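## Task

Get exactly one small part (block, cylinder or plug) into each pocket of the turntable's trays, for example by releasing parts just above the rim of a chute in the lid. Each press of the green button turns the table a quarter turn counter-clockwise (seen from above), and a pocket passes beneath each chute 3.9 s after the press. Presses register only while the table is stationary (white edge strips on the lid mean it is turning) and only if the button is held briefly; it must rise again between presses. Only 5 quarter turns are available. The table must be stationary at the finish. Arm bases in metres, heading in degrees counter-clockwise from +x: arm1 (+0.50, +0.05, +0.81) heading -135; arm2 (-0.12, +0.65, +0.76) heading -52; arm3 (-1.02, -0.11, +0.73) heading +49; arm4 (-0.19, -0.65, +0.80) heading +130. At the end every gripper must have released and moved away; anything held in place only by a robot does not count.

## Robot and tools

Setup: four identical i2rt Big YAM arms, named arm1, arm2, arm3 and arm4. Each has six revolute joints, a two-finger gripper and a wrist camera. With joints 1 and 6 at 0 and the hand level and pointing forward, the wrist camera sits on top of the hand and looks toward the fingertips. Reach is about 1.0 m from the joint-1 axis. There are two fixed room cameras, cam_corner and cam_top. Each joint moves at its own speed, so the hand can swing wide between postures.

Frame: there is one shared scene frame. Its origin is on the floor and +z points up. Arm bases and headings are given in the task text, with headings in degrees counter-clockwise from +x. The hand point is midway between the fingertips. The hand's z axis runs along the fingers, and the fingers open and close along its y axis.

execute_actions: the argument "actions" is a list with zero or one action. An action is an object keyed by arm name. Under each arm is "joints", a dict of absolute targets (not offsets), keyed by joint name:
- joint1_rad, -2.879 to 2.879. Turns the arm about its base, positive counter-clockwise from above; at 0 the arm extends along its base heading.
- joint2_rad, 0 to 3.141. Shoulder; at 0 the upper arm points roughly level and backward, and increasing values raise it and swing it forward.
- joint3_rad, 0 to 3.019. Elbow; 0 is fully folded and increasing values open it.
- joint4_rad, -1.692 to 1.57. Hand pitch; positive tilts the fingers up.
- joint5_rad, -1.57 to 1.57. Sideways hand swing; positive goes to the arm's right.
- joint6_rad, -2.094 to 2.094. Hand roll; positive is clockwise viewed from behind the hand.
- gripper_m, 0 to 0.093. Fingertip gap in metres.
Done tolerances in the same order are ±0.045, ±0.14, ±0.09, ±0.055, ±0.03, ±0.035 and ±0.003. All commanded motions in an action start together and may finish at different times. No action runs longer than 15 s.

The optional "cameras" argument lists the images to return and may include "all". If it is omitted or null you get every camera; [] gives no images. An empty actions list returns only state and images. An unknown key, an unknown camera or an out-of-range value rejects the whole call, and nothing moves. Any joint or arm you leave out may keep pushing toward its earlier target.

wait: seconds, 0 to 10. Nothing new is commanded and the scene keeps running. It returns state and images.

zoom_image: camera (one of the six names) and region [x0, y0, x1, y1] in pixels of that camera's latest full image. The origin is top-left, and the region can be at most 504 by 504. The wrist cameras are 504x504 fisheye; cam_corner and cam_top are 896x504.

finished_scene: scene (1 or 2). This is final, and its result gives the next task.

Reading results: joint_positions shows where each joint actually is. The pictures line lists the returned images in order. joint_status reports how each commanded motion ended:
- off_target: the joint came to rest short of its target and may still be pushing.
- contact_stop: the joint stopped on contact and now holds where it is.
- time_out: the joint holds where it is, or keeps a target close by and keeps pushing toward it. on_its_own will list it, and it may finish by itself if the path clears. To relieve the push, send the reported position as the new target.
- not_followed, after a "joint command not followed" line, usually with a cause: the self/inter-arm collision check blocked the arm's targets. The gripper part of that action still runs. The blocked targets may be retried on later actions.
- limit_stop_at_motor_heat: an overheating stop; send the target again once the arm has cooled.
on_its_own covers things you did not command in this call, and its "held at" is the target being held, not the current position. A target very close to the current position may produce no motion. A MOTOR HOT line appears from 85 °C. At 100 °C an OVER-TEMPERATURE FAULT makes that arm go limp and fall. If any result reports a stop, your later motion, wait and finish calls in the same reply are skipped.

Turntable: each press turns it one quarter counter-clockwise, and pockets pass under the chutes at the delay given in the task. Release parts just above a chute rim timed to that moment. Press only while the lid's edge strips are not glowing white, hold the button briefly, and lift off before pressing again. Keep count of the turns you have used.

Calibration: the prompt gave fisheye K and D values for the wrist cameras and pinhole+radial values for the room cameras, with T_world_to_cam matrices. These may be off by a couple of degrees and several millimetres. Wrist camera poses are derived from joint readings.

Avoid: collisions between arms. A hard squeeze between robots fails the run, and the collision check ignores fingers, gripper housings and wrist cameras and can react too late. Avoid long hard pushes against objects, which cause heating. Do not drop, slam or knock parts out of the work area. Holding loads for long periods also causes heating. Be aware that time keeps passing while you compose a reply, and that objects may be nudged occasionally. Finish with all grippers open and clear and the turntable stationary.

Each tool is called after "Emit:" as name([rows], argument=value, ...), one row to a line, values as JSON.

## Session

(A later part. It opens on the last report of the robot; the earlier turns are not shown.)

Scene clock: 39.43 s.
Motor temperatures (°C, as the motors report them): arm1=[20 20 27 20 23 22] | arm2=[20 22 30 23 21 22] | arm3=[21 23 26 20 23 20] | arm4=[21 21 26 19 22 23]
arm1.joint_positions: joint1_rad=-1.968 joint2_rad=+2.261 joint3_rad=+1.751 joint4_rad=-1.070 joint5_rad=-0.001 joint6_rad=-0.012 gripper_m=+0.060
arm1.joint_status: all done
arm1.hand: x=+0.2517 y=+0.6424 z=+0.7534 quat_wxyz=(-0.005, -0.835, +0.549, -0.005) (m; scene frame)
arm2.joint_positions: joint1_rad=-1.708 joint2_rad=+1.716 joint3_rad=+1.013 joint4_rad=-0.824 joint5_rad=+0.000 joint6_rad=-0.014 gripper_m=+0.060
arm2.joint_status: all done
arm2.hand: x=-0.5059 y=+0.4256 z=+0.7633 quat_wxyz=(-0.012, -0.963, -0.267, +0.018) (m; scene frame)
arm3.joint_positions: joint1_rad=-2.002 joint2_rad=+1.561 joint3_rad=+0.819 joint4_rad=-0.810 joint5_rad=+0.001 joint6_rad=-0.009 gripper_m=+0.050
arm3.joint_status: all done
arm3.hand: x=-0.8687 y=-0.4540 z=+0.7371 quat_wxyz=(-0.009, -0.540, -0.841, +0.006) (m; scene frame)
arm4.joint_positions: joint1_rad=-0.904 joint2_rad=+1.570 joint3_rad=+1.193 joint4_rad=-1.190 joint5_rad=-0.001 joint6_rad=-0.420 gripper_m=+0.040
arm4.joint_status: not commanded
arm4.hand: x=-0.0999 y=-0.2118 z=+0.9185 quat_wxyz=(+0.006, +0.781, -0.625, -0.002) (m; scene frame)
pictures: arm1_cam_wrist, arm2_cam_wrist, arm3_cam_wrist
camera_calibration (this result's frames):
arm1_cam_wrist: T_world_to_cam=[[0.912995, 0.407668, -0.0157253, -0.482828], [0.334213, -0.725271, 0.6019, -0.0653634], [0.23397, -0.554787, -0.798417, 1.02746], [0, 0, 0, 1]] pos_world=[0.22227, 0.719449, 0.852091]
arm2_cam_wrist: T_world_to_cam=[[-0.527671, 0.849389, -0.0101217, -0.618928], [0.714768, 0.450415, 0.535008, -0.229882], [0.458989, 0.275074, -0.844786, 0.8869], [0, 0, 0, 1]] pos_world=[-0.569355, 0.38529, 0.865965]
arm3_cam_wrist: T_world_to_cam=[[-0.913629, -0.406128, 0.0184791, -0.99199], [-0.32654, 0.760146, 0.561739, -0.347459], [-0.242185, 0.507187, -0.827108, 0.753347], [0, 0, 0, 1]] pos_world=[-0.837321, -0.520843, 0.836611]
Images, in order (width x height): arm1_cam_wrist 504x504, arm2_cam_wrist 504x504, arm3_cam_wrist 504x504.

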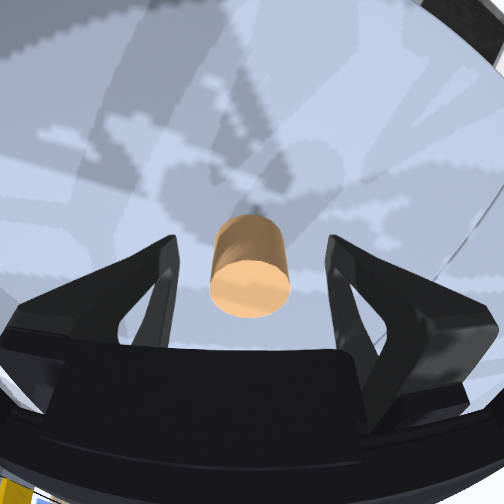

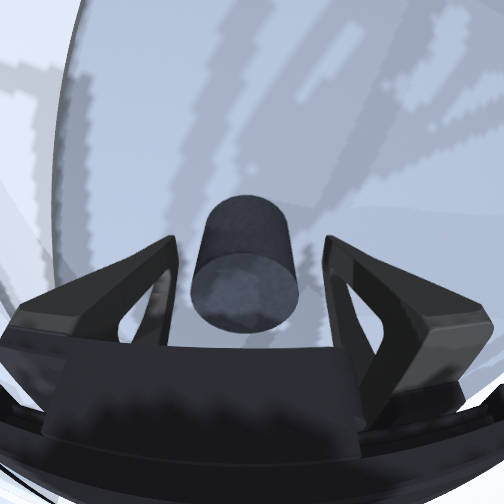

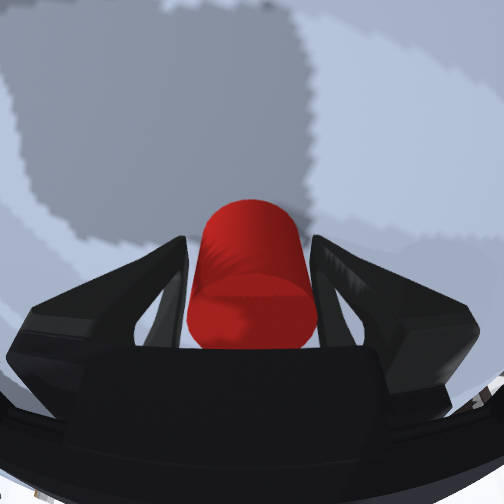

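Emit:
execute_actions(actions=[])

Scene clock: 40.13 s.
Motor temperatures (°C, as the motors report them): arm1=[20 20 27 20 23 22] | arm2=[20 22 30 23 21 22] | arm3=[21 23 26 20 23 20] | arm4=[21 21 26 19 22 23]
arm1.joint_positions: joint1_rad=-1.968 joint2_rad=+2.261 joint3_rad=+1.751 joint4_rad=-1.070 joint5_rad=-0.001 joint6_rad=-0.012 gripper_m=+0.060
arm1.joint_status: all done
arm1.hand: x=+0.2517 y=+0.6424 z=+0.7534 quat_wxyz=(-0.005, -0.835, +0.549, -0.005) (m; scene frame)
arm2.joint_positions: joint1_rad=-1.708 joint2_rad=+1.716 joint3_rad=+1.013 joint4_rad=-0.824 joint5_rad=+0.000 joint6_rad=-0.014 gripper_m=+0.060
arm2.joint_status: all done
arm2.hand: x=-0.5059 y=+0.4256 z=+0.7633 quat_wxyz=(-0.012, -0.963, -0.267, +0.018) (m; scene frame)
arm3.joint_positions: joint1_rad=-2.002 joint2_rad=+1.561 joint3_rad=+0.819 joint4_rad=-0.810 joint5_rad=+0.001 joint6_rad=-0.009 gripper_m=+0.050
arm3.joint_status: all done
arm3.hand: x=-0.8687 y=-0.4540 z=+0.7371 quat_wxyz=(-0.009, -0.540, -0.841, +0.006) (m; scene frame)
arm4.joint_positions: joint1_rad=-0.904 joint2_rad=+1.570 joint3_rad=+1.193 joint4_rad=-1.190 joint5_rad=-0.001 joint6_rad=-0.420 gripper_m=+0.040
arm4.joint_status: not commanded
arm4.hand: x=-0.0999 y=-0.2118 z=+0.9185 quat_wxyz=(+0.006, +0.781, -0.625, -0.002) (m; scene frame)
pictures: arm1_cam_wrist, arm2_cam_wrist, arm3_cam_wrist, arm4_cam_wrist, cam_corner, cam_top
camera_calibration (this result's frames):
arm1_cam_wrist: T_world_to_cam=[[0.912995, 0.407668, -0.0157253, -0.482828], [0.334213, -0.725271, 0.6019, -0.0653634], [0.23397, -0.554787, -0.798417, 1.02746], [0, 0, 0, 1]] pos_world=[0.22227, 0.719449, 0.852091]
arm2_cam_wrist: T_world_to_cam=[[-0.527671, 0.849389, -0.0101217, -0.618928], [0.714768, 0.450415, 0.535008, -0.229882], [0.458989, 0.275074, -0.844786, 0.8869], [0, 0, 0, 1]] pos_world=[-0.569355, 0.38529, 0.865965]
arm3_cam_wrist: T_world_to_cam=[[-0.913629, -0.406128, 0.0184791, -0.99199], [-0.32654, 0.760146, 0.561739, -0.347459], [-0.242185, 0.507187, -0.827108, 0.753347], [0, 0, 0, 1]] pos_world=[-0.837321, -0.520843, 0.836611]
arm4_cam_wrist: T_world_to_cam=[[0.977361, 0.211134, -0.0137201, 0.153496], [0.178309, -0.787032, 0.590581, -0.685539], [0.113894, -0.579657, -0.806862, 0.753618], [0, 0, 0, 1]] pos_world=[-0.113616, -0.13511, 1.01504]
Images, in order (width x height): arm1_cam_wrist 504x504, arm2_cam_wrist 504x504, arm3_cam_wrist 504x504, arm4_cam_wrist 504x504, cam_corner 896x504, cam_top 896x504.

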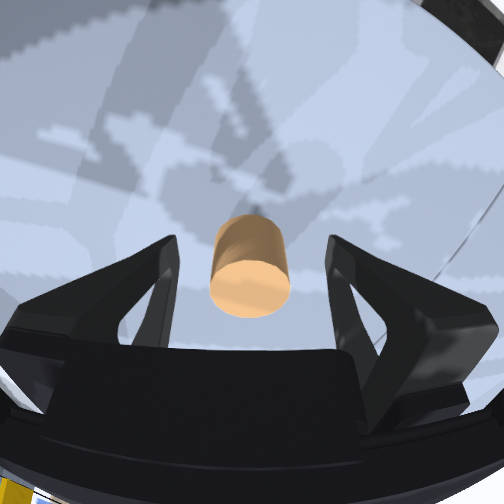

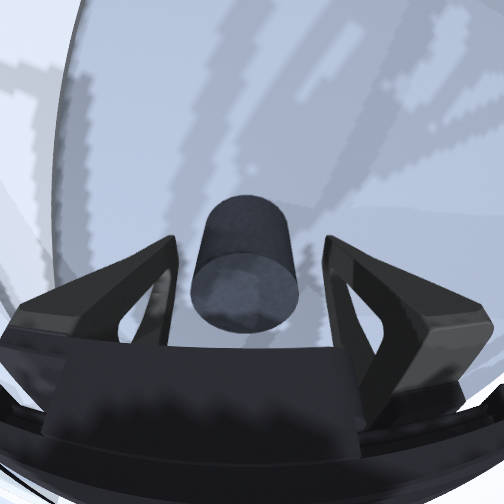

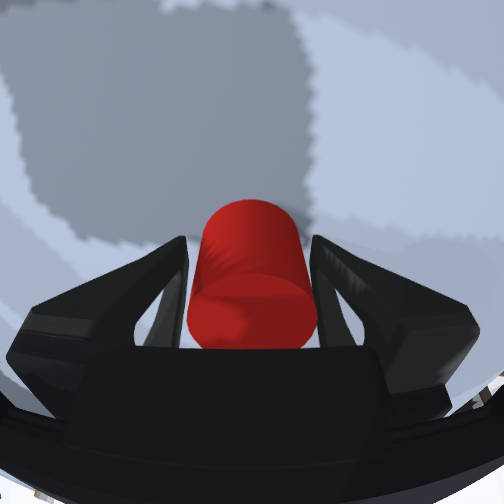

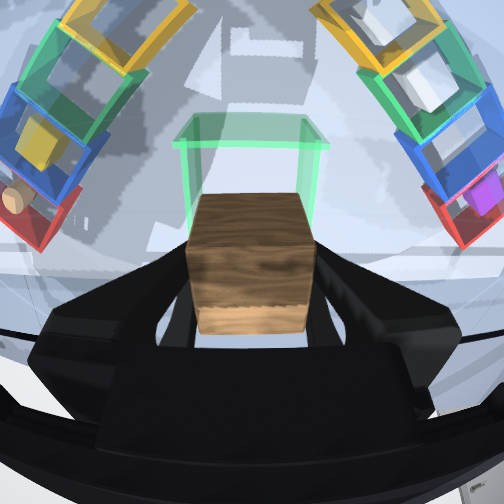

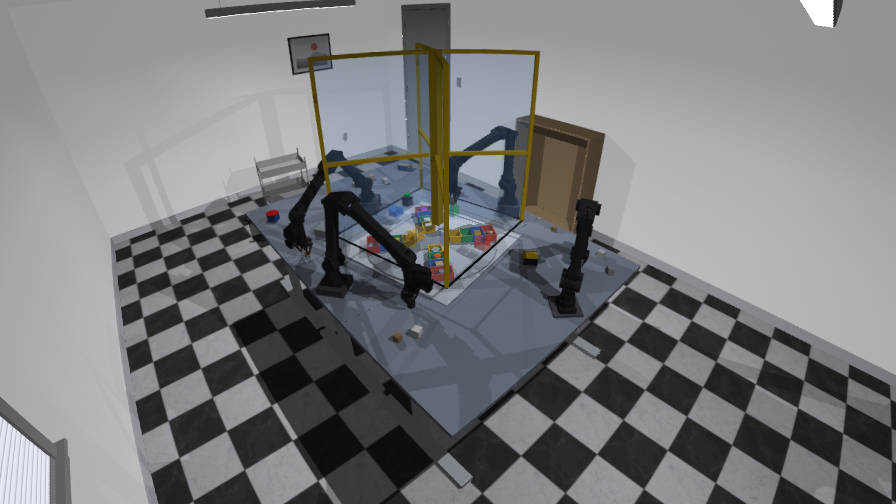

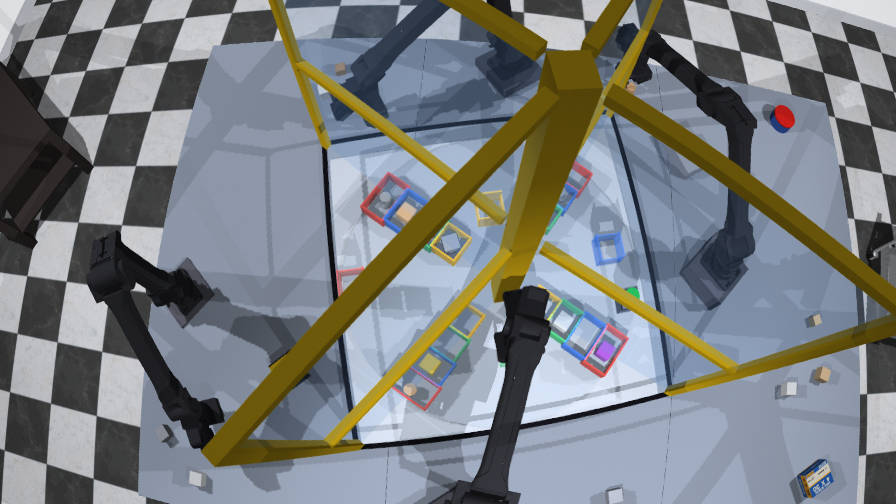

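Emit:
execute_actions([
  {"arm1":{"joints":{"joint2_rad":2.278,"joint4_rad":-1.095}},"arm2":{"joints":{"joint2_rad":1.725}}},
], cameras=["arm1_cam_wrist"])

Scene clock: 41.00 s.
Motor temperatures (°C, as the motors report them): arm1=[20 20 28 20 23 22] | arm2=[20 22 30 23 21 22] | arm3=[21 23 26 20 23 20] | arm4=[21 21 26 19 22 23]
arm1.joint_positions: joint1_rad=-1.968 joint2_rad=+2.270 joint3_rad=+1.751 joint4_rad=-1.080 joint5_rad=-0.001 joint6_rad=-0.012 gripper_m=+0.060
arm1.joint_status: all done
arm1.hand: x=+0.2532 y=+0.6386 z=+0.7475 quat_wxyz=(-0.010, -0.835, +0.549, -0.013) (m; scene frame)
arm2.joint_positions: joint1_rad=-1.708 joint2_rad=+1.716 joint3_rad=+1.013 joint4_rad=-0.824 joint5_rad=+0.000 joint6_rad=-0.014 gripper_m=+0.060
arm2.joint_status: all done
arm2.hand: x=-0.5059 y=+0.4256 z=+0.7633 quat_wxyz=(-0.012, -0.963, -0.267, +0.018) (m; scene frame)
arm3.joint_positions: joint1_rad=-2.002 joint2_rad=+1.561 joint3_rad=+0.819 joint4_rad=-0.810 joint5_rad=+0.001 joint6_rad=-0.009 gripper_m=+0.050
arm3.joint_status: not commanded
arm3.hand: x=-0.8687 y=-0.4540 z=+0.7371 quat_wxyz=(-0.009, -0.540, -0.841, +0.006) (m; scene frame)
arm4.joint_positions: joint1_rad=-0.904 joint2_rad=+1.570 joint3_rad=+1.193 joint4_rad=-1.190 joint5_rad=-0.001 joint6_rad=-0.420 gripper_m=+0.040
arm4.joint_status: not commanded
arm4.hand: x=-0.0999 y=-0.2118 z=+0.9185 quat_wxyz=(+0.006, +0.781, -0.625, -0.002) (m; scene frame)
pictures: arm1_cam_wrist
camera_calibration (this result's frames):
arm1_cam_wrist: T_world_to_cam=[[0.913101, 0.407412, -0.0161988, -0.482317], [0.32976, -0.714532, 0.617011, -0.0821661], [0.239803, -0.568735, -0.786788, 1.01901], [0, 0, 0, 1]] pos_world=[0.223137, 0.717339, 0.844631]
Images, in order (width x height): arm1_cam_wrist 504x504.

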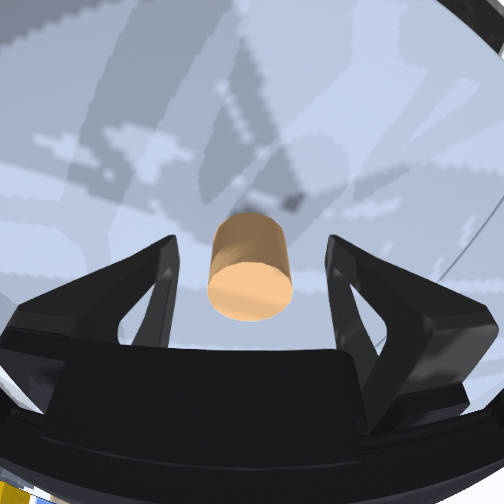

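Emit:
execute_actions([
  {"arm1":{"joints":{"joint2_rad":2.297,"gripper_m":0.02}},"arm2":{"joints":{"joint2_rad":1.74,"gripper_m":0.02}},"arm3":{"joints":{"gripper_m":0.025}}},
], cameras=["arm1_cam_wrist","arm2_cam_wrist","arm3_cam_wrist"])

Scene clock: 41.83 s.
Motor temperatures (°C, as the motors report them): arm1=[20 21 28 20 23 22] | arm2=[20 22 29 23 21 22] | arm3=[21 23 26 20 23 20] | arm4=[21 21 26 19 22 23]
arm1.joint_positions: joint1_rad=-1.968 joint2_rad=+2.278 joint3_rad=+1.752 joint4_rad=-1.081 joint5_rad=+0.000 joint6_rad=-0.012 gripper_m=+0.031
arm1.joint_status: gripper_m off_target (ended at +0.031, target +0.020); the others done
arm1.hand: x=+0.2538 y=+0.6375 z=+0.7434 quat_wxyz=(-0.012, -0.835, +0.549, -0.016) (m; scene frame)
arm2.joint_positions: joint1_rad=-1.708 joint2_rad=+1.716 joint3_rad=+1.013 joint4_rad=-0.823 joint5_rad=+0.000 joint6_rad=-0.014 gripper_m=+0.039
arm2.joint_status: gripper_m off_target (ended at +0.039, target +0.020); the others done
arm2.hand: x=-0.5059 y=+0.4256 z=+0.7630 quat_wxyz=(-0.012, -0.963, -0.267, +0.018) (m; scene frame)
arm3.joint_positions: joint1_rad=-2.002 joint2_rad=+1.561 joint3_rad=+0.819 joint4_rad=-0.810 joint5_rad=+0.000 joint6_rad=-0.009 gripper_m=+0.039
arm3.joint_status: gripper_m off_target (ended at +0.039, target +0.025)
arm3.hand: x=-0.8687 y=-0.4540 z=+0.7371 quat_wxyz=(-0.009, -0.540, -0.841, +0.006) (m; scene frame)
arm4.joint_positions: joint1_rad=-0.904 joint2_rad=+1.570 joint3_rad=+1.193 joint4_rad=-1.190 joint5_rad=-0.001 joint6_rad=-0.420 gripper_m=+0.040
arm4.joint_status: not commanded
arm4.hand: x=-0.0999 y=-0.2118 z=+0.9185 quat_wxyz=(+0.006, +0.781, -0.625, -0.002) (m; scene frame)
pictures: arm1_cam_wrist, arm2_cam_wrist, arm3_cam_wrist
camera_calibration (this result's frames):
arm1_cam_wrist: T_world_to_cam=[[0.913141, 0.407329, -0.0159964, -0.482522], [0.327831, -0.710468, 0.622706, -0.0869022], [0.242281, -0.573862, -0.782293, 1.01435], [0, 0, 0, 1]] pos_world=[0.223343, 0.716899, 0.839911]
arm2_cam_wrist: T_world_to_cam=[[-0.527348, 0.849589, -0.0101483, -0.618828], [0.714754, 0.450049, 0.535334, -0.229815], [0.459381, 0.275054, -0.844579, 0.886676], [0, 0, 0, 1]] pos_world=[-0.569399, 0.385293, 0.865616]
arm3_cam_wrist: T_world_to_cam=[[-0.913632, -0.406139, 0.0180978, -0.991651], [-0.326742, 0.760055, 0.561743, -0.347679], [-0.241901, 0.507313, -0.827114, 0.753655], [0, 0, 0, 1]] pos_world=[-0.837295, -0.520832, 0.836612]
Images, in order (width x height): arm1_cam_wrist 504x504, arm2_cam_wrist 504x504, arm3_cam_wrist 504x504.

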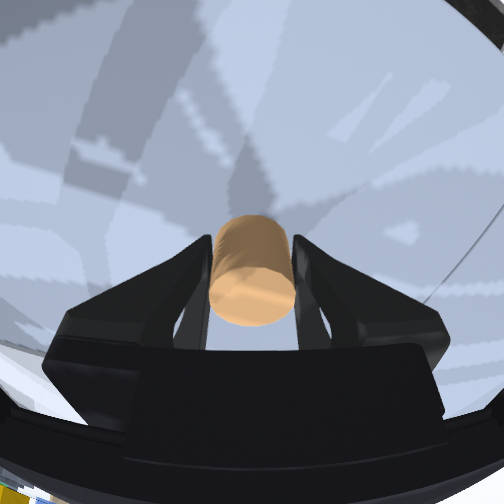

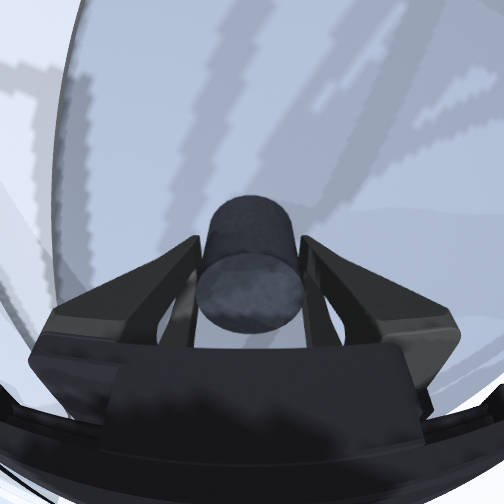

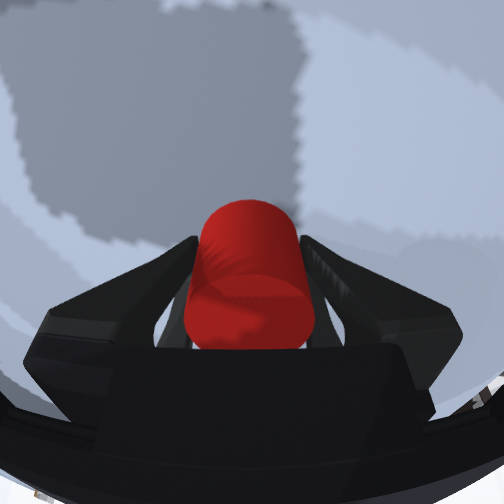

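Emit:
execute_actions([
  {"arm1":{"joints":{"joint2_rad":1.65,"joint3_rad":1.22,"joint4_rad":-1.12}},"arm2":{"joints":{"joint1_rad":-1.47,"joint2_rad":1.2,"joint3_rad":1.10,"joint4_rad":-1.19,"joint6_rad":-0.275}},"arm3":{"joints":{"joint2_rad":1.3,"joint3_rad":1.2,"joint4_rad":-1.42,"joint6_rad":-0.14}}},
], cameras=[])

Emit:
execute_actions([
  {"arm1":{"joints":{"joint1_rad":-0.405,"joint2_rad":1.27,"joint3_rad":0.96,"joint4_rad":-1.24,"joint6_rad":-0.22}},"arm2":{"joints":{"joint1_rad":-0.736}},"arm3":{"joints":{"joint1_rad":-0.761,"joint4_rad":-1.46}}},
], cameras=["arm1_cam_wrist","arm2_cam_wrist","cam_top"])

Scene clock: 44.33 s.
Motor temperatures (°C, as the motors report them): arm1=[20 21 28 20 23 22] | arm2=[20 22 30 23 21 22] | arm3=[21 23 26 20 23 20] | arm4=[21 22 26 19 22 23]
arm1.joint_positions: joint1_rad=-1.968 joint2_rad=+1.645 joint3_rad=+1.221 joint4_rad=-1.107 joint5_rad=+0.000 joint6_rad=-0.012 gripper_m=+0.031
arm1.joint_status: all done
arm1.hand: x=+0.3174 y=+0.4854 z=+0.9073 quat_wxyz=(+0.009, -0.835, +0.549, +0.015) (m; scene frame)
arm2.joint_positions: joint1_rad=-1.464 joint2_rad=+1.186 joint3_rad=+1.066 joint4_rad=-1.180 joint5_rad=-0.001 joint6_rad=-0.259 gripper_m=+0.039
arm2.joint_status: all done
arm2.hand: x=-0.4004 y=+0.3823 z=+0.9863 quat_wxyz=(-0.042, -0.862, -0.488, +0.129) (m; scene frame)
arm3.joint_positions: joint1_rad=-2.002 joint2_rad=+1.286 joint3_rad=+1.188 joint4_rad=-1.411 joint5_rad=+0.000 joint6_rad=-0.129 gripper_m=+0.039
arm3.joint_status: all done
arm3.hand: x=-0.8675 y=-0.4565 z=+0.9611 quat_wxyz=(-0.026, -0.489, -0.872, +0.019) (m; scene frame)
arm4.joint_positions: joint1_rad=-0.904 joint2_rad=+1.570 joint3_rad=+1.193 joint4_rad=-1.190 joint5_rad=-0.001 joint6_rad=-0.420 gripper_m=+0.040
arm4.joint_status: not commanded
arm4.hand: x=-0.0999 y=-0.2118 z=+0.9185 quat_wxyz=(+0.006, +0.781, -0.625, -0.002) (m; scene frame)
pictures: none
No camera images: the call's "cameras" was empty. Leave "cameras" out to get every camera's image.

Scene clock: 46.10 s.
Motor temperatures (°C, as the motors report them): arm1=[20 21 27 20 23 22] | arm2=[20 22 30 23 21 22] | arm3=[21 23 26 20 23 20] | arm4=[21 22 27 19 22 23]
arm1.joint_positions: joint1_rad=-0.406 joint2_rad=+1.270 joint3_rad=+0.967 joint4_rad=-1.226 joint5_rad=+0.000 joint6_rad=-0.208 gripper_m=+0.031
arm1.joint_status: all done
arm1.hand: x=+0.1762 y=-0.0847 z=+0.9625 quat_wxyz=(-0.004, -0.956, -0.293, +0.021) (m; scene frame)
arm2.joint_positions: joint1_rad=-0.735 joint2_rad=+1.188 joint3_rad=+1.066 joint4_rad=-1.180 joint5_rad=+0.000 joint6_rad=-0.261 gripper_m=+0.039
arm2.joint_status: all done
arm2.hand: x=-0.1499 y=+0.2656 z=+0.9893 quat_wxyz=(-0.085, -0.631, -0.763, +0.110) (m; scene frame)
arm3.joint_positions: joint1_rad=-0.758 joint2_rad=+1.289 joint3_rad=+1.188 joint4_rad=-1.450 joint5_rad=+0.000 joint6_rad=-0.131 gripper_m=+0.039
arm3.joint_status: all done
arm3.hand: x=-0.6553 y=-0.0795 z=+0.9589 quat_wxyz=(-0.010, +0.112, -0.994, +0.002) (m; scene frame)
arm4.joint_positions: joint1_rad=-0.904 joint2_rad=+1.570 joint3_rad=+1.193 joint4_rad=-1.190 joint5_rad=-0.001 joint6_rad=-0.420 gripper_m=+0.040
arm4.joint_status: not commanded
arm4.hand: x=-0.0999 y=-0.2118 z=+0.9185 quat_wxyz=(+0.006, +0.781, -0.625, -0.002) (m; scene frame)
pictures: arm1_cam_wrist, arm2_cam_wrist, cam_top
camera_calibration (this result's frames):
arm1_cam_wrist: T_world_to_cam=[[-0.570857, 0.82101, -0.00806125, 0.174826], [0.680133, 0.478358, 0.555511, -0.607732], [0.459936, 0.311635, -0.83147, 0.874064], [0, 0, 0, 1]] pos_world=[0.111126, -0.125209, 1.06577]
arm2_cam_wrist: T_world_to_cam=[[-0.979047, -0.192172, 0.067363, -0.160544], [-0.160258, 0.931209, 0.327363, -0.586568], [-0.125639, 0.309708, -0.942494, 0.958231], [0, 0, 0, 1]] pos_world=[-0.130791, 0.218594, 1.10596]
Images, in order (width x height): arm1_cam_wrist 504x504, arm2_cam_wrist 504x504, cam_top 896x504.

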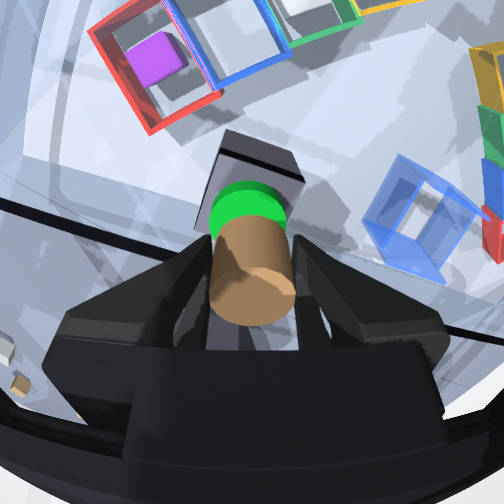

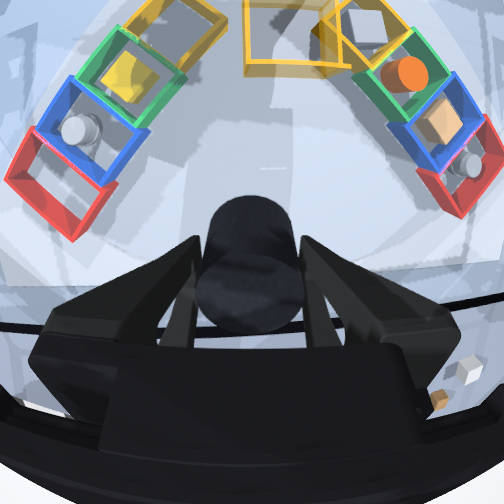

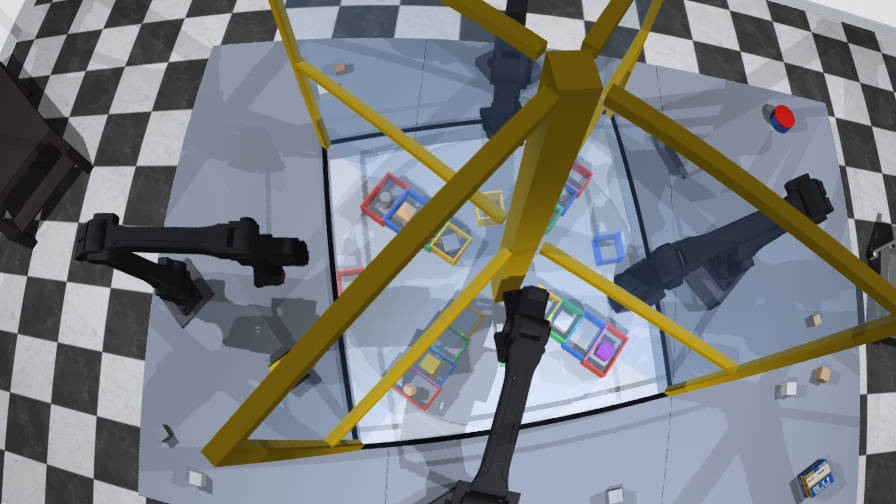

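Emit:
execute_actions(actions=[], cameras=[])

Emit:
execute_actions([
  {"arm1":{"joints":{"joint2_rad":1.435}}},
], cameras=[])

Emit:
execute_actions([
  {"arm1":{"joints":{"joint1_rad":-0.792,"joint2_rad":1.30,"joint4_rad":-1.105}},"arm2":{"joints":{"joint2_rad":1.62,"joint3_rad":1.445,"joint4_rad":-1.19}},"arm3":{"joints":{"joint2_rad":1.755,"joint3_rad":1.68,"joint4_rad":-1.46}}},
], cameras=["arm1_cam_wrist","arm2_cam_wrist"])

Scene clock: 46.30 s.
Motor temperatures (°C, as the motors report them): arm1=[20 21 27 20 23 22] | arm2=[20 22 30 23 21 22] | arm3=[21 23 26 20 23 20] | arm4=[21 22 27 19 22 23]
arm1.joint_positions: joint1_rad=-0.406 joint2_rad=+1.270 joint3_rad=+0.967 joint4_rad=-1.226 joint5_rad=+0.000 joint6_rad=-0.208 gripper_m=+0.031
arm1.joint_status: all done
arm1.hand: x=+0.1762 y=-0.0847 z=+0.9625 quat_wxyz=(-0.004, -0.956, -0.293, +0.021) (m; scene frame)
arm2.joint_positions: joint1_rad=-0.735 joint2_rad=+1.188 joint3_rad=+1.066 joint4_rad=-1.180 joint5_rad=+0.000 joint6_rad=-0.261 gripper_m=+0.039
arm2.joint_status: all done
arm2.hand: x=-0.1499 y=+0.2656 z=+0.9893 quat_wxyz=(-0.085, -0.631, -0.763, +0.110) (m; scene frame)
arm3.joint_positions: joint1_rad=-0.758 joint2_rad=+1.289 joint3_rad=+1.188 joint4_rad=-1.450 joint5_rad=+0.000 joint6_rad=-0.131 gripper_m=+0.039
arm3.joint_status: all done
arm3.hand: x=-0.6553 y=-0.0795 z=+0.9589 quat_wxyz=(-0.010, +0.112, -0.994, +0.002) (m; scene frame)
arm4.joint_positions: joint1_rad=-0.904 joint2_rad=+1.570 joint3_rad=+1.193 joint4_rad=-1.190 joint5_rad=-0.001 joint6_rad=-0.420 gripper_m=+0.040
arm4.joint_status: not commanded
arm4.hand: x=-0.0999 y=-0.2118 z=+0.9185 quat_wxyz=(+0.006, +0.781, -0.625, -0.002) (m; scene frame)
pictures: none
No camera images: the call's "cameras" was empty. Leave "cameras" out to get every camera's image.

Scene clock: 47.07 s.
Motor temperatures (°C, as the motors report them): arm1=[20 21 27 20 23 22] | arm2=[20 22 30 23 21 22] | arm3=[21 23 26 20 23 20] | arm4=[21 22 27 19 22 23]
arm1.joint_positions: joint1_rad=-0.406 joint2_rad=+1.387 joint3_rad=+0.982 joint4_rad=-1.237 joint5_rad=+0.001 joint6_rad=-0.208 gripper_m=+0.031
arm1.joint_status: all done
arm1.hand: x=+0.1727 y=-0.0860 z=+0.9292 quat_wxyz=(+0.001, -0.956, -0.293, -0.035) (m; scene frame)
arm2.joint_positions: joint1_rad=-0.735 joint2_rad=+1.188 joint3_rad=+1.066 joint4_rad=-1.180 joint5_rad=+0.000 joint6_rad=-0.261 gripper_m=+0.039
arm2.joint_status: not commanded
arm2.hand: x=-0.1499 y=+0.2656 z=+0.9893 quat_wxyz=(-0.085, -0.631, -0.763, +0.110) (m; scene frame)
arm3.joint_positions: joint1_rad=-0.758 joint2_rad=+1.289 joint3_rad=+1.188 joint4_rad=-1.450 joint5_rad=+0.000 joint6_rad=-0.131 gripper_m=+0.039
arm3.joint_status: not commanded
arm3.hand: x=-0.6553 y=-0.0795 z=+0.9589 quat_wxyz=(-0.010, +0.112, -0.994, +0.002) (m; scene frame)
arm4.joint_positions: joint1_rad=-0.904 joint2_rad=+1.570 joint3_rad=+1.193 joint4_rad=-1.190 joint5_rad=-0.001 joint6_rad=-0.420 gripper_m=+0.040
arm4.joint_status: not commanded
arm4.hand: x=-0.0999 y=-0.2118 z=+0.9185 quat_wxyz=(+0.006, +0.781, -0.625, -0.002) (m; scene frame)
pictures: none
No camera images: the call's "cameras" was empty. Leave "cameras" out to get every camera's image.

Scene clock: 48.40 s.
Motor temperatures (°C, as the motors report them): arm1=[20 21 27 20 23 22] | arm2=[20 22 30 23 21 22] | arm3=[21 23 27 20 23 20] | arm4=[21 22 27 19 22 23]
arm1.joint_positions: joint1_rad=-0.794 joint2_rad=+1.310 joint3_rad=+0.963 joint4_rad=-1.123 joint5_rad=-0.002 joint6_rad=-0.208 gripper_m=+0.031
arm1.joint_status: all done
arm1.hand: x=+0.1264 y=+0.0474 z=+0.9485 quat_wxyz=(+0.002, -0.993, -0.103, +0.050) (m; scene frame)
arm2.joint_positions: joint1_rad=-0.735 joint2_rad=+1.623 joint3_rad=+1.390 joint4_rad=-1.187 joint5_rad=+0.000 joint6_rad=-0.261 gripper_m=+0.039
arm2.joint_status: all done
arm2.hand: x=-0.1585 y=+0.1353 z=+0.9407 quat_wxyz=(-0.051, -0.635, -0.768, +0.062) (m; scene frame)
arm3.joint_positions: joint1_rad=-0.758 joint2_rad=+1.747 joint3_rad=+1.625 joint4_rad=-1.459 joint5_rad=+0.000 joint6_rad=-0.131 gripper_m=+0.039
arm3.joint_status: all done
arm3.hand: x=-0.4909 y=-0.0642 z=+0.9296 quat_wxyz=(+0.005, +0.112, -0.994, +0.001) (m; scene frame)
arm4.joint_positions: joint1_rad=-0.904 joint2_rad=+1.570 joint3_rad=+1.193 joint4_rad=-1.190 joint5_rad=-0.001 joint6_rad=-0.420 gripper_m=+0.040
arm4.joint_status: not commanded
arm4.hand: x=-0.0999 y=-0.2118 z=+0.9185 quat_wxyz=(+0.006, +0.781, -0.625, -0.002) (m; scene frame)
pictures: arm1_cam_wrist, arm2_cam_wrist
camera_calibration (this result's frames):
arm1_cam_wrist: T_world_to_cam=[[-0.218197, 0.9759, 0.00305267, -0.0245481], [0.840676, 0.186372, 0.508458, -0.591095], [0.495635, 0.11351, -0.861081, 0.877095], [0, 0, 0, 1]] pos_world=[0.0568445, 0.034561, 1.05587]
arm2_cam_wrist: T_world_to_cam=[[-0.979233, -0.199494, 0.0361343, -0.160409], [-0.164528, 0.88609, 0.43333, -0.544981], [-0.118465, 0.418386, -0.90051, 0.898652], [0, 0, 0, 1]] pos_world=[-0.140284, 0.0749177, 1.0512]
Images, in order (width x height): arm1_cam_wrist 504x504, arm2_cam_wrist 504x504.

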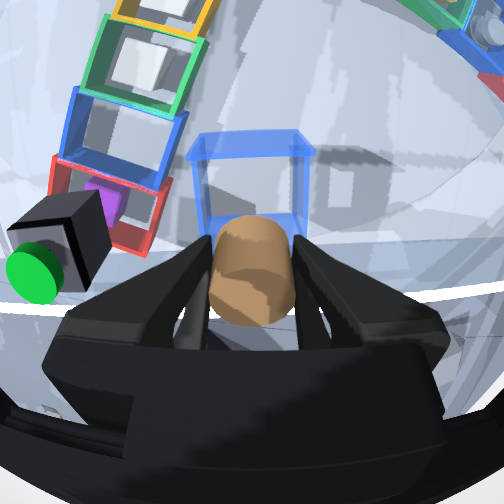

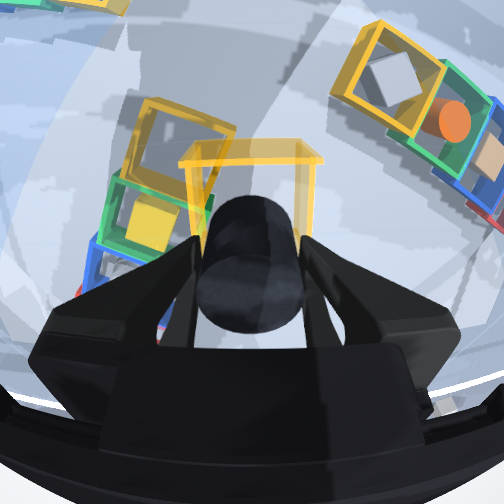

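Emit:
execute_actions([
  {"arm2":{"joints":{"joint4_rad":-1.15}}},
], cameras=[])

Scene clock: 49.10 s.
Motor temperatures (°C, as the motors report them): arm1=[20 21 27 20 23 22] | arm2=[20 22 30 23 21 22] | arm3=[21 23 27 20 23 20] | arm4=[21 22 27 19 22 23]
arm1.joint_positions: joint1_rad=-0.794 joint2_rad=+1.310 joint3_rad=+0.963 joint4_rad=-1.123 joint5_rad=-0.002 joint6_rad=-0.208 gripper_m=+0.031
arm1.joint_status: not commanded
arm1.hand: x=+0.1264 y=+0.0474 z=+0.9485 quat_wxyz=(+0.002, -0.993, -0.103, +0.050) (m; scene frame)
arm2.joint_positions: joint1_rad=-0.735 joint2_rad=+1.623 joint3_rad=+1.390 joint4_rad=-1.163 joint5_rad=+0.000 joint6_rad=-0.261 gripper_m=+0.039
arm2.joint_status: all done
arm2.hand: x=-0.1589 y=+0.1296 z=+0.9417 quat_wxyz=(-0.058, -0.634, -0.768, +0.072) (m; scene frame)
arm3.joint_positions: joint1_rad=-0.758 joint2_rad=+1.747 joint3_rad=+1.625 joint4_rad=-1.459 joint5_rad=+0.000 joint6_rad=-0.131 gripper_m=+0.039
arm3.joint_status: not commanded
arm3.hand: x=-0.4909 y=-0.0642 z=+0.9296 quat_wxyz=(+0.005, +0.112, -0.994, +0.001) (m; scene frame)
arm4.joint_positions: joint1_rad=-0.904 joint2_rad=+1.570 joint3_rad=+1.193 joint4_rad=-1.190 joint5_rad=-0.001 joint6_rad=-0.420 gripper_m=+0.040
arm4.joint_status: not commanded
arm4.hand: x=-0.0999 y=-0.2118 z=+0.9185 quat_wxyz=(+0.006, +0.781, -0.625, -0.002) (m; scene frame)
pictures: none
No camera images: the call's "cameras" was empty. Leave "cameras" out to get every camera's image.

Emit:
wait(seconds=1.08)

Emit:
execute_actions([
  {"arm1":{"joints":{"gripper_m":0.045}},"arm2":{"joints":{"gripper_m":0.053}},"arm4":{"joints":{"gripper_m":0.054}}},
], cameras=["arm1_cam_wrist","arm2_cam_wrist","arm4_cam_wrist"])

Scene clock: 50.33 s.
Motor temperatures (°C, as the motors report them): arm1=[20 20 27 20 23 22] | arm2=[20 22 31 23 21 22] | arm3=[21 23 27 20 23 20] | arm4=[21 22 27 19 22 23]
arm1.joint_positions: joint1_rad=-0.794 joint2_rad=+1.310 joint3_rad=+0.963 joint4_rad=-1.123 joint5_rad=-0.002 joint6_rad=-0.208 gripper_m=+0.031
arm1.joint_status: not commanded
arm1.hand: x=+0.1264 y=+0.0474 z=+0.9485 quat_wxyz=(+0.002, -0.993, -0.103, +0.050) (m; scene frame)
arm2.joint_positions: joint1_rad=-0.735 joint2_rad=+1.623 joint3_rad=+1.390 joint4_rad=-1.163 joint5_rad=+0.000 joint6_rad=-0.261 gripper_m=+0.039
arm2.joint_status: all done
arm2.hand: x=-0.1589 y=+0.1296 z=+0.9417 quat_wxyz=(-0.058, -0.634, -0.768, +0.072) (m; scene frame)
arm3.joint_positions: joint1_rad=-0.758 joint2_rad=+1.747 joint3_rad=+1.625 joint4_rad=-1.459 joint5_rad=+0.000 joint6_rad=-0.131 gripper_m=+0.039
arm3.joint_status: not commanded
arm3.hand: x=-0.4909 y=-0.0642 z=+0.9296 quat_wxyz=(+0.005, +0.112, -0.994, +0.001) (m; scene frame)
arm4.joint_positions: joint1_rad=-0.904 joint2_rad=+1.570 joint3_rad=+1.193 joint4_rad=-1.190 joint5_rad=-0.001 joint6_rad=-0.420 gripper_m=+0.040
arm4.joint_status: not commanded
arm4.hand: x=-0.0999 y=-0.2118 z=+0.9185 quat_wxyz=(+0.006, +0.781, -0.625, -0.002) (m; scene frame)
wait: 1.10 s; at rest by 0.13 s
pictures: arm1_cam_wrist, arm2_cam_wrist, arm3_cam_wrist, arm4_cam_wrist, cam_corner, cam_top
camera_calibration (this result's frames):
arm1_cam_wrist: T_world_to_cam=[[-0.218197, 0.9759, 0.00305267, -0.0245481], [0.840676, 0.186372, 0.508458, -0.591095], [0.495635, 0.11351, -0.861081, 0.877095], [0, 0, 0, 1]] pos_world=[0.0568445, 0.034561, 1.05587]
arm2_cam_wrist: T_world_to_cam=[[-0.979217, -0.198325, 0.0424458, -0.16808], [-0.163609, 0.896109, 0.412578, -0.522026], [-0.11986, 0.397058, -0.909933, 0.913308], [0, 0, 0, 1]] pos_world=[-0.140525, 0.0718214, 1.05356]
arm3_cam_wrist: T_world_to_cam=[[0.212083, -0.977058, 0.0194593, 0.0229851], [-0.792965, -0.160417, 0.58777, -0.940806], [-0.571163, -0.140087, -0.808794, 0.586323], [0, 0, 0, 1]] pos_world=[-0.416015, -0.0463279, 1.02675]
arm4_cam_wrist: T_world_to_cam=[[0.977361, 0.211134, -0.0137201, 0.153496], [0.178309, -0.787032, 0.590581, -0.685539], [0.113894, -0.579657, -0.806862, 0.753618], [0, 0, 0, 1]] pos_world=[-0.113616, -0.13511, 1.01504]
Images, in order (width x height): arm1_cam_wrist 504x504, arm2_cam_wrist 504x504, arm3_cam_wrist 504x504, arm4_cam_wrist 504x504, cam_corner 896x504, cam_top 896x504.

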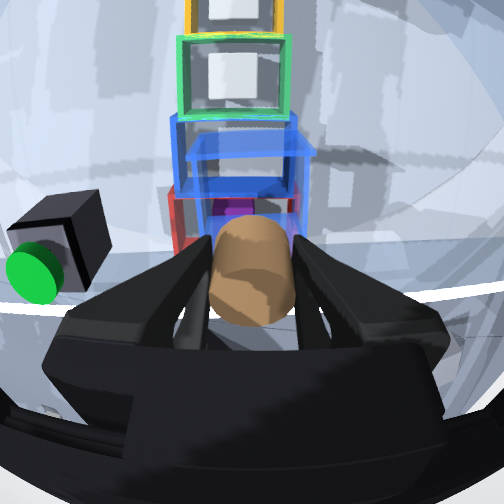

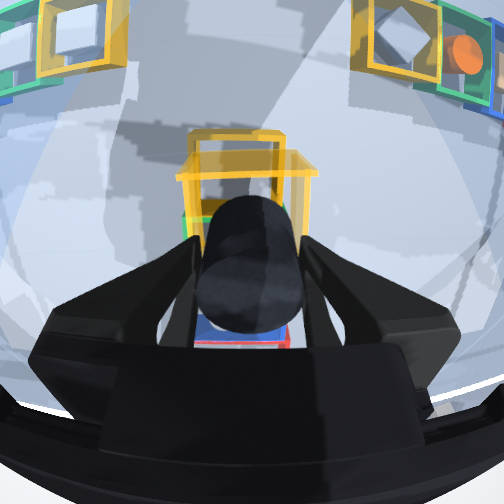

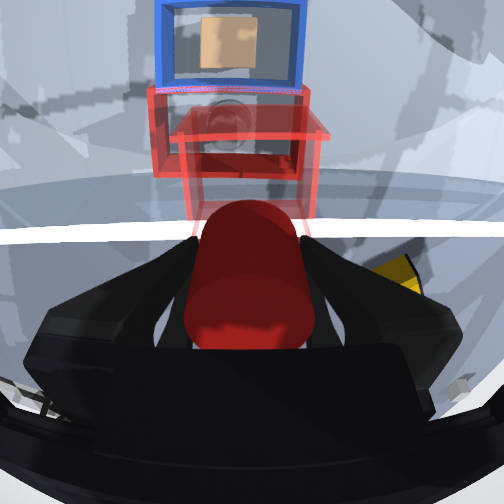

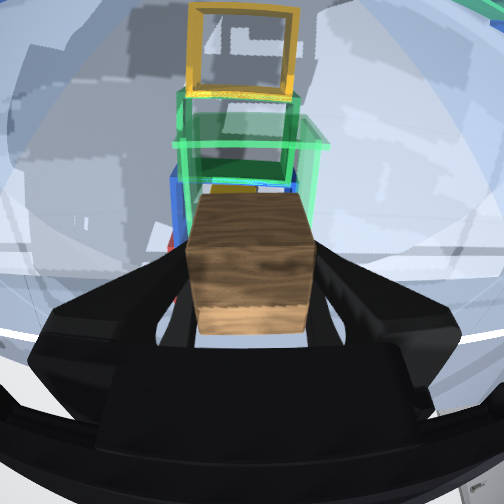

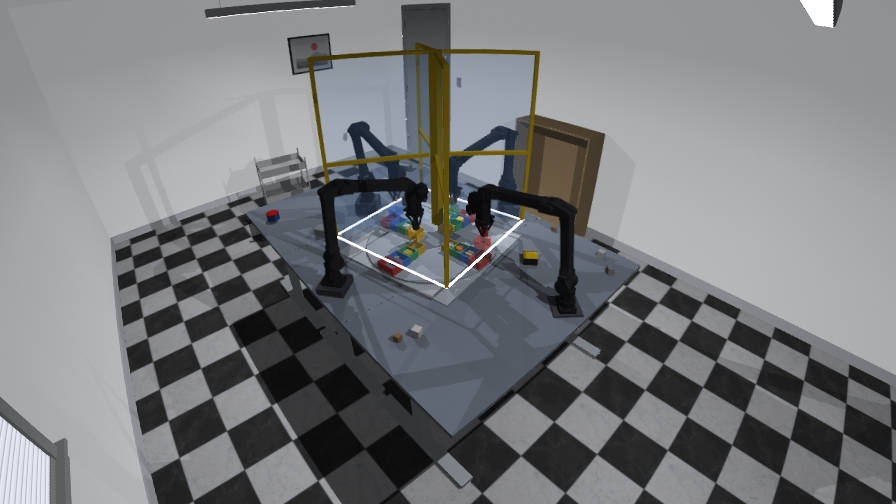

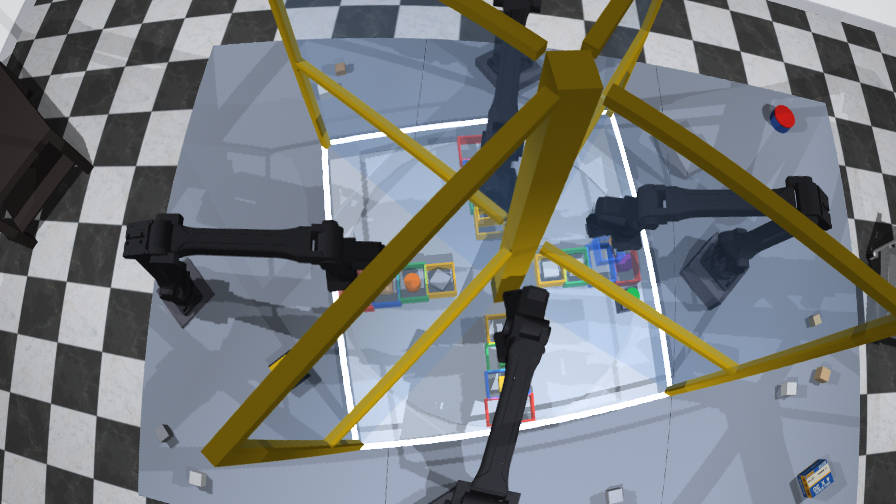

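Scene clock: 50.87 s.
Motor temperatures (°C, as the motors report them): arm1=[20 20 27 20 23 22] | arm2=[20 22 31 23 21 22] | arm3=[21 23 27 20 23 20] | arm4=[21 22 27 19 22 23]
arm1.joint_positions: joint1_rad=-0.794 joint2_rad=+1.310 joint3_rad=+0.963 joint4_rad=-1.123 joint5_rad=-0.002 joint6_rad=-0.208 gripper_m=+0.045
arm1.joint_status: all done
arm1.hand: x=+0.1264 y=+0.0474 z=+0.9485 quat_wxyz=(+0.002, -0.993, -0.103, +0.050) (m; scene frame)
arm2.joint_positions: joint1_rad=-0.735 joint2_rad=+1.623 joint3_rad=+1.390 joint4_rad=-1.163 joint5_rad=+0.000 joint6_rad=-0.261 gripper_m=+0.053
arm2.joint_status: all done
arm2.hand: x=-0.1589 y=+0.1296 z=+0.9417 quat_wxyz=(-0.058, -0.634, -0.768, +0.072) (m; scene frame)
arm3.joint_positions: joint1_rad=-0.758 joint2_rad=+1.747 joint3_rad=+1.625 joint4_rad=-1.459 joint5_rad=+0.000 joint6_rad=-0.131 gripper_m=+0.039
arm3.joint_status: not commanded
arm3.hand: x=-0.4909 y=-0.0642 z=+0.9296 quat_wxyz=(+0.005, +0.112, -0.994, +0.001) (m; scene frame)
arm4.joint_positions: joint1_rad=-0.904 joint2_rad=+1.570 joint3_rad=+1.193 joint4_rad=-1.190 joint5_rad=-0.001 joint6_rad=-0.420 gripper_m=+0.054
arm4.joint_status: all done
arm4.hand: x=-0.0999 y=-0.2118 z=+0.9185 quat_wxyz=(+0.006, +0.781, -0.625, -0.002) (m; scene frame)
pictures: arm1_cam_wrist, arm2_cam_wrist, arm4_cam_wrist
camera_calibration (this result's frames):
arm1_cam_wrist: T_world_to_cam=[[-0.218197, 0.9759, 0.00305267, -0.0245481], [0.840676, 0.186372, 0.508458, -0.591095], [0.495635, 0.11351, -0.861081, 0.877095], [0, 0, 0, 1]] pos_world=[0.0568445, 0.034561, 1.05587]
arm2_cam_wrist: T_world_to_cam=[[-0.979217, -0.198325, 0.0424458, -0.16808], [-0.163609, 0.896109, 0.412578, -0.522026], [-0.11986, 0.397058, -0.909933, 0.913308], [0, 0, 0, 1]] pos_world=[-0.140525, 0.0718214, 1.05356]
arm4_cam_wrist: T_world_to_cam=[[0.97728, 0.211507, -0.0137219, 0.153569], [0.178611, -0.786966, 0.590578, -0.685492], [0.114113, -0.579611, -0.806864, 0.753652], [0, 0, 0, 1]] pos_world=[-0.113645, -0.135115, 1.01504]
Images, in order (width x height): arm1_cam_wrist 504x504, arm2_cam_wrist 504x504, arm4_cam_wrist 504x504.

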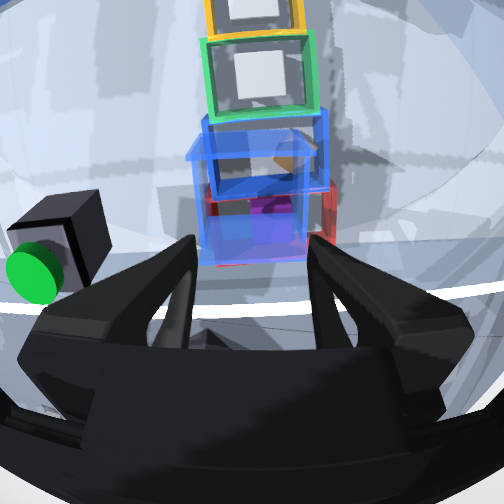

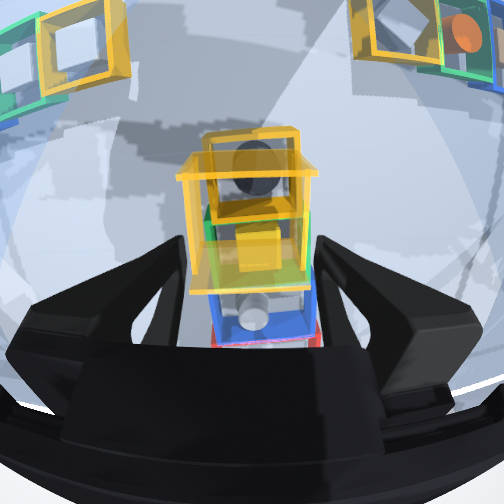

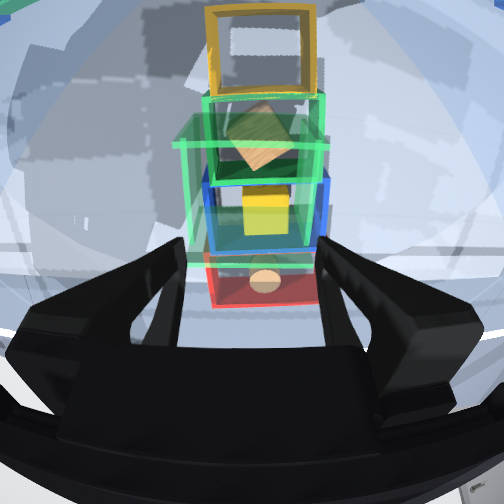

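Emit:
execute_actions([
  {"arm1":{"joints":{"joint1_rad":-0.405,"joint2_rad":1.29,"joint3_rad":0.915,"joint4_rad":-1.175,"gripper_m":0.0}},"arm2":{"joints":{"joint1_rad":-1.75,"joint2_rad":1.2,"joint3_rad":1.02,"joint6_rad":0.0,"gripper_m":0.07}},"arm4":{"joints":{"joint2_rad":0.7,"joint3_rad":0.62,"joint4_rad":-1.3}}},
], cameras=["arm1_cam_wrist"])

Emit:
execute_actions([
  {"arm2":{"joints":{"joint1_rad":-2.136,"joint2_rad":1.78,"joint3_rad":1.375,"joint4_rad":-1.045}}},
], cameras=["arm2_cam_wrist","cam_top"])

Scene clock: 53.63 s.
Motor temperatures (°C, as the motors report them): arm1=[20 20 27 20 23 22] | arm2=[20 22 31 23 21 22] | arm3=[21 23 27 20 23 20] | arm4=[21 22 27 19 22 23]
arm1.joint_positions: joint1_rad=-0.405 joint2_rad=+1.306 joint3_rad=+0.913 joint4_rad=-1.159 joint5_rad=-0.002 joint6_rad=-0.208 gripper_m=+0.001
arm1.joint_status: all done
arm1.hand: x=+0.1798 y=-0.0840 z=+0.9316 quat_wxyz=(-0.004, -0.956, -0.294, +0.010) (m; scene frame)
arm2.joint_positions: joint1_rad=-1.752 joint2_rad=+1.197 joint3_rad=+1.033 joint4_rad=-1.152 joint5_rad=+0.000 joint6_rad=-0.015 gripper_m=+0.070
arm2.joint_status: all done
arm2.hand: x=-0.4635 y=+0.4733 z=+0.9674 quat_wxyz=(-0.036, -0.962, -0.244, +0.120) (m; scene frame)
arm3.joint_positions: joint1_rad=-0.758 joint2_rad=+1.747 joint3_rad=+1.625 joint4_rad=-1.459 joint5_rad=+0.000 joint6_rad=-0.131 gripper_m=+0.039
arm3.joint_status: not commanded
arm3.hand: x=-0.4909 y=-0.0642 z=+0.9296 quat_wxyz=(+0.005, +0.112, -0.994, +0.001) (m; scene frame)
arm4.joint_positions: joint1_rad=-0.904 joint2_rad=+0.705 joint3_rad=+0.618 joint4_rad=-1.295 joint5_rad=-0.001 joint6_rad=-0.420 gripper_m=+0.054
arm4.joint_status: all done
arm4.hand: x=-0.1475 y=-0.4483 z=+0.9518 quat_wxyz=(-0.076, +0.777, -0.623, -0.044) (m; scene frame)
pictures: arm1_cam_wrist
camera_calibration (this result's frames):
arm1_cam_wrist: T_world_to_cam=[[-0.571977, 0.820147, -0.0141791, 0.181912], [0.667139, 0.475186, 0.573693, -0.608259], [0.47725, 0.31868, -0.818948, 0.832257], [0, 0, 0, 1]] pos_world=[0.112648, -0.125382, 1.03311]
Images, in order (width x height): arm1_cam_wrist 504x504.

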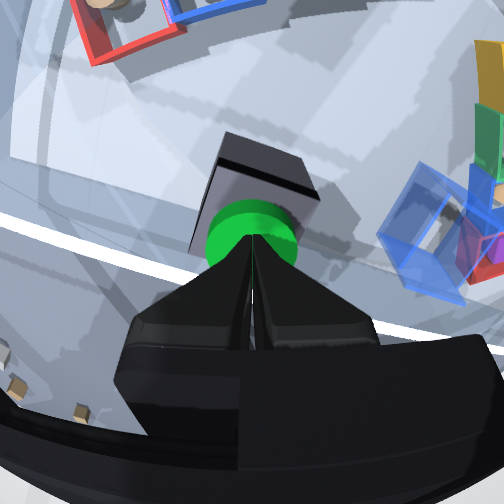

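Scene clock: 54.97 s.
Motor temperatures (°C, as the motors report them): arm1=[20 20 27 20 23 22] | arm2=[20 22 31 23 21 22] | arm3=[21 23 28 20 23 20] | arm4=[21 22 27 19 22 23]
arm1.joint_positions: joint1_rad=-0.405 joint2_rad=+1.306 joint3_rad=+0.913 joint4_rad=-1.159 joint5_rad=-0.002 joint6_rad=-0.208 gripper_m=+0.001
arm1.joint_status: not commanded
arm1.hand: x=+0.1798 y=-0.0840 z=+0.9316 quat_wxyz=(-0.004, -0.956, -0.294, +0.010) (m; scene frame)
arm2.joint_positions: joint1_rad=-2.139 joint2_rad=+1.787 joint3_rad=+1.337 joint4_rad=-1.047 joint5_rad=+0.000 joint6_rad=-0.014 gripper_m=+0.070
arm2.joint_status: all done
arm2.hand: x=-0.6497 y=+0.6000 z=+0.8311 quat_wxyz=(-0.007, -0.998, -0.055, +0.032) (m; scene frame)
arm3.joint_positions: joint1_rad=-0.758 joint2_rad=+1.747 joint3_rad=+1.625 joint4_rad=-1.459 joint5_rad=+0.000 joint6_rad=-0.131 gripper_m=+0.039
arm3.joint_status: not commanded
arm3.hand: x=-0.4909 y=-0.0642 z=+0.9296 quat_wxyz=(+0.005, +0.112, -0.994, +0.001) (m; scene frame)
arm4.joint_positions: joint1_rad=-0.904 joint2_rad=+0.705 joint3_rad=+0.618 joint4_rad=-1.295 joint5_rad=-0.001 joint6_rad=-0.420 gripper_m=+0.054
arm4.joint_status: not commanded
arm4.hand: x=-0.1475 y=-0.4483 z=+0.9518 quat_wxyz=(-0.076, +0.777, -0.623, -0.044) (m; scene frame)
pictures: arm2_cam_wrist, cam_top
camera_calibration (this result's frames):
arm2_cam_wrist: T_world_to_cam=[[-0.123607, 0.992307, -0.00700007, -0.668118], [0.849603, 0.109471, 0.515936, 0.0660856], [0.512733, 0.057826, -0.856598, 1.1372], [0, 0, 0, 1]] pos_world=[-0.721812, 0.589983, 0.935354]
Images, in order (width x height): arm2_cam_wrist 504x504, cam_top 896x504.

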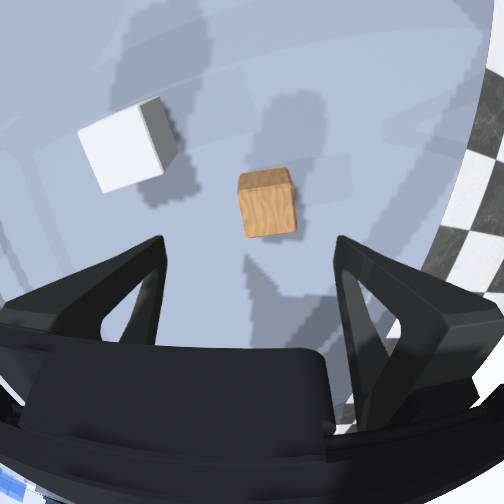

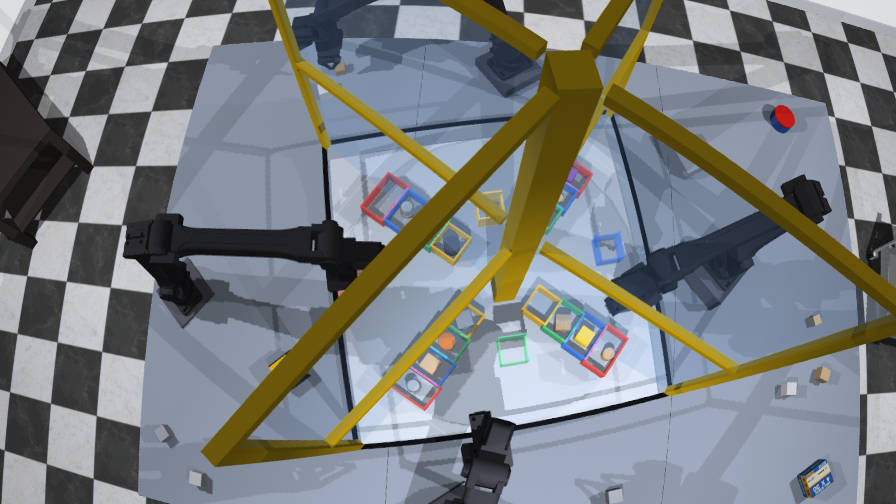

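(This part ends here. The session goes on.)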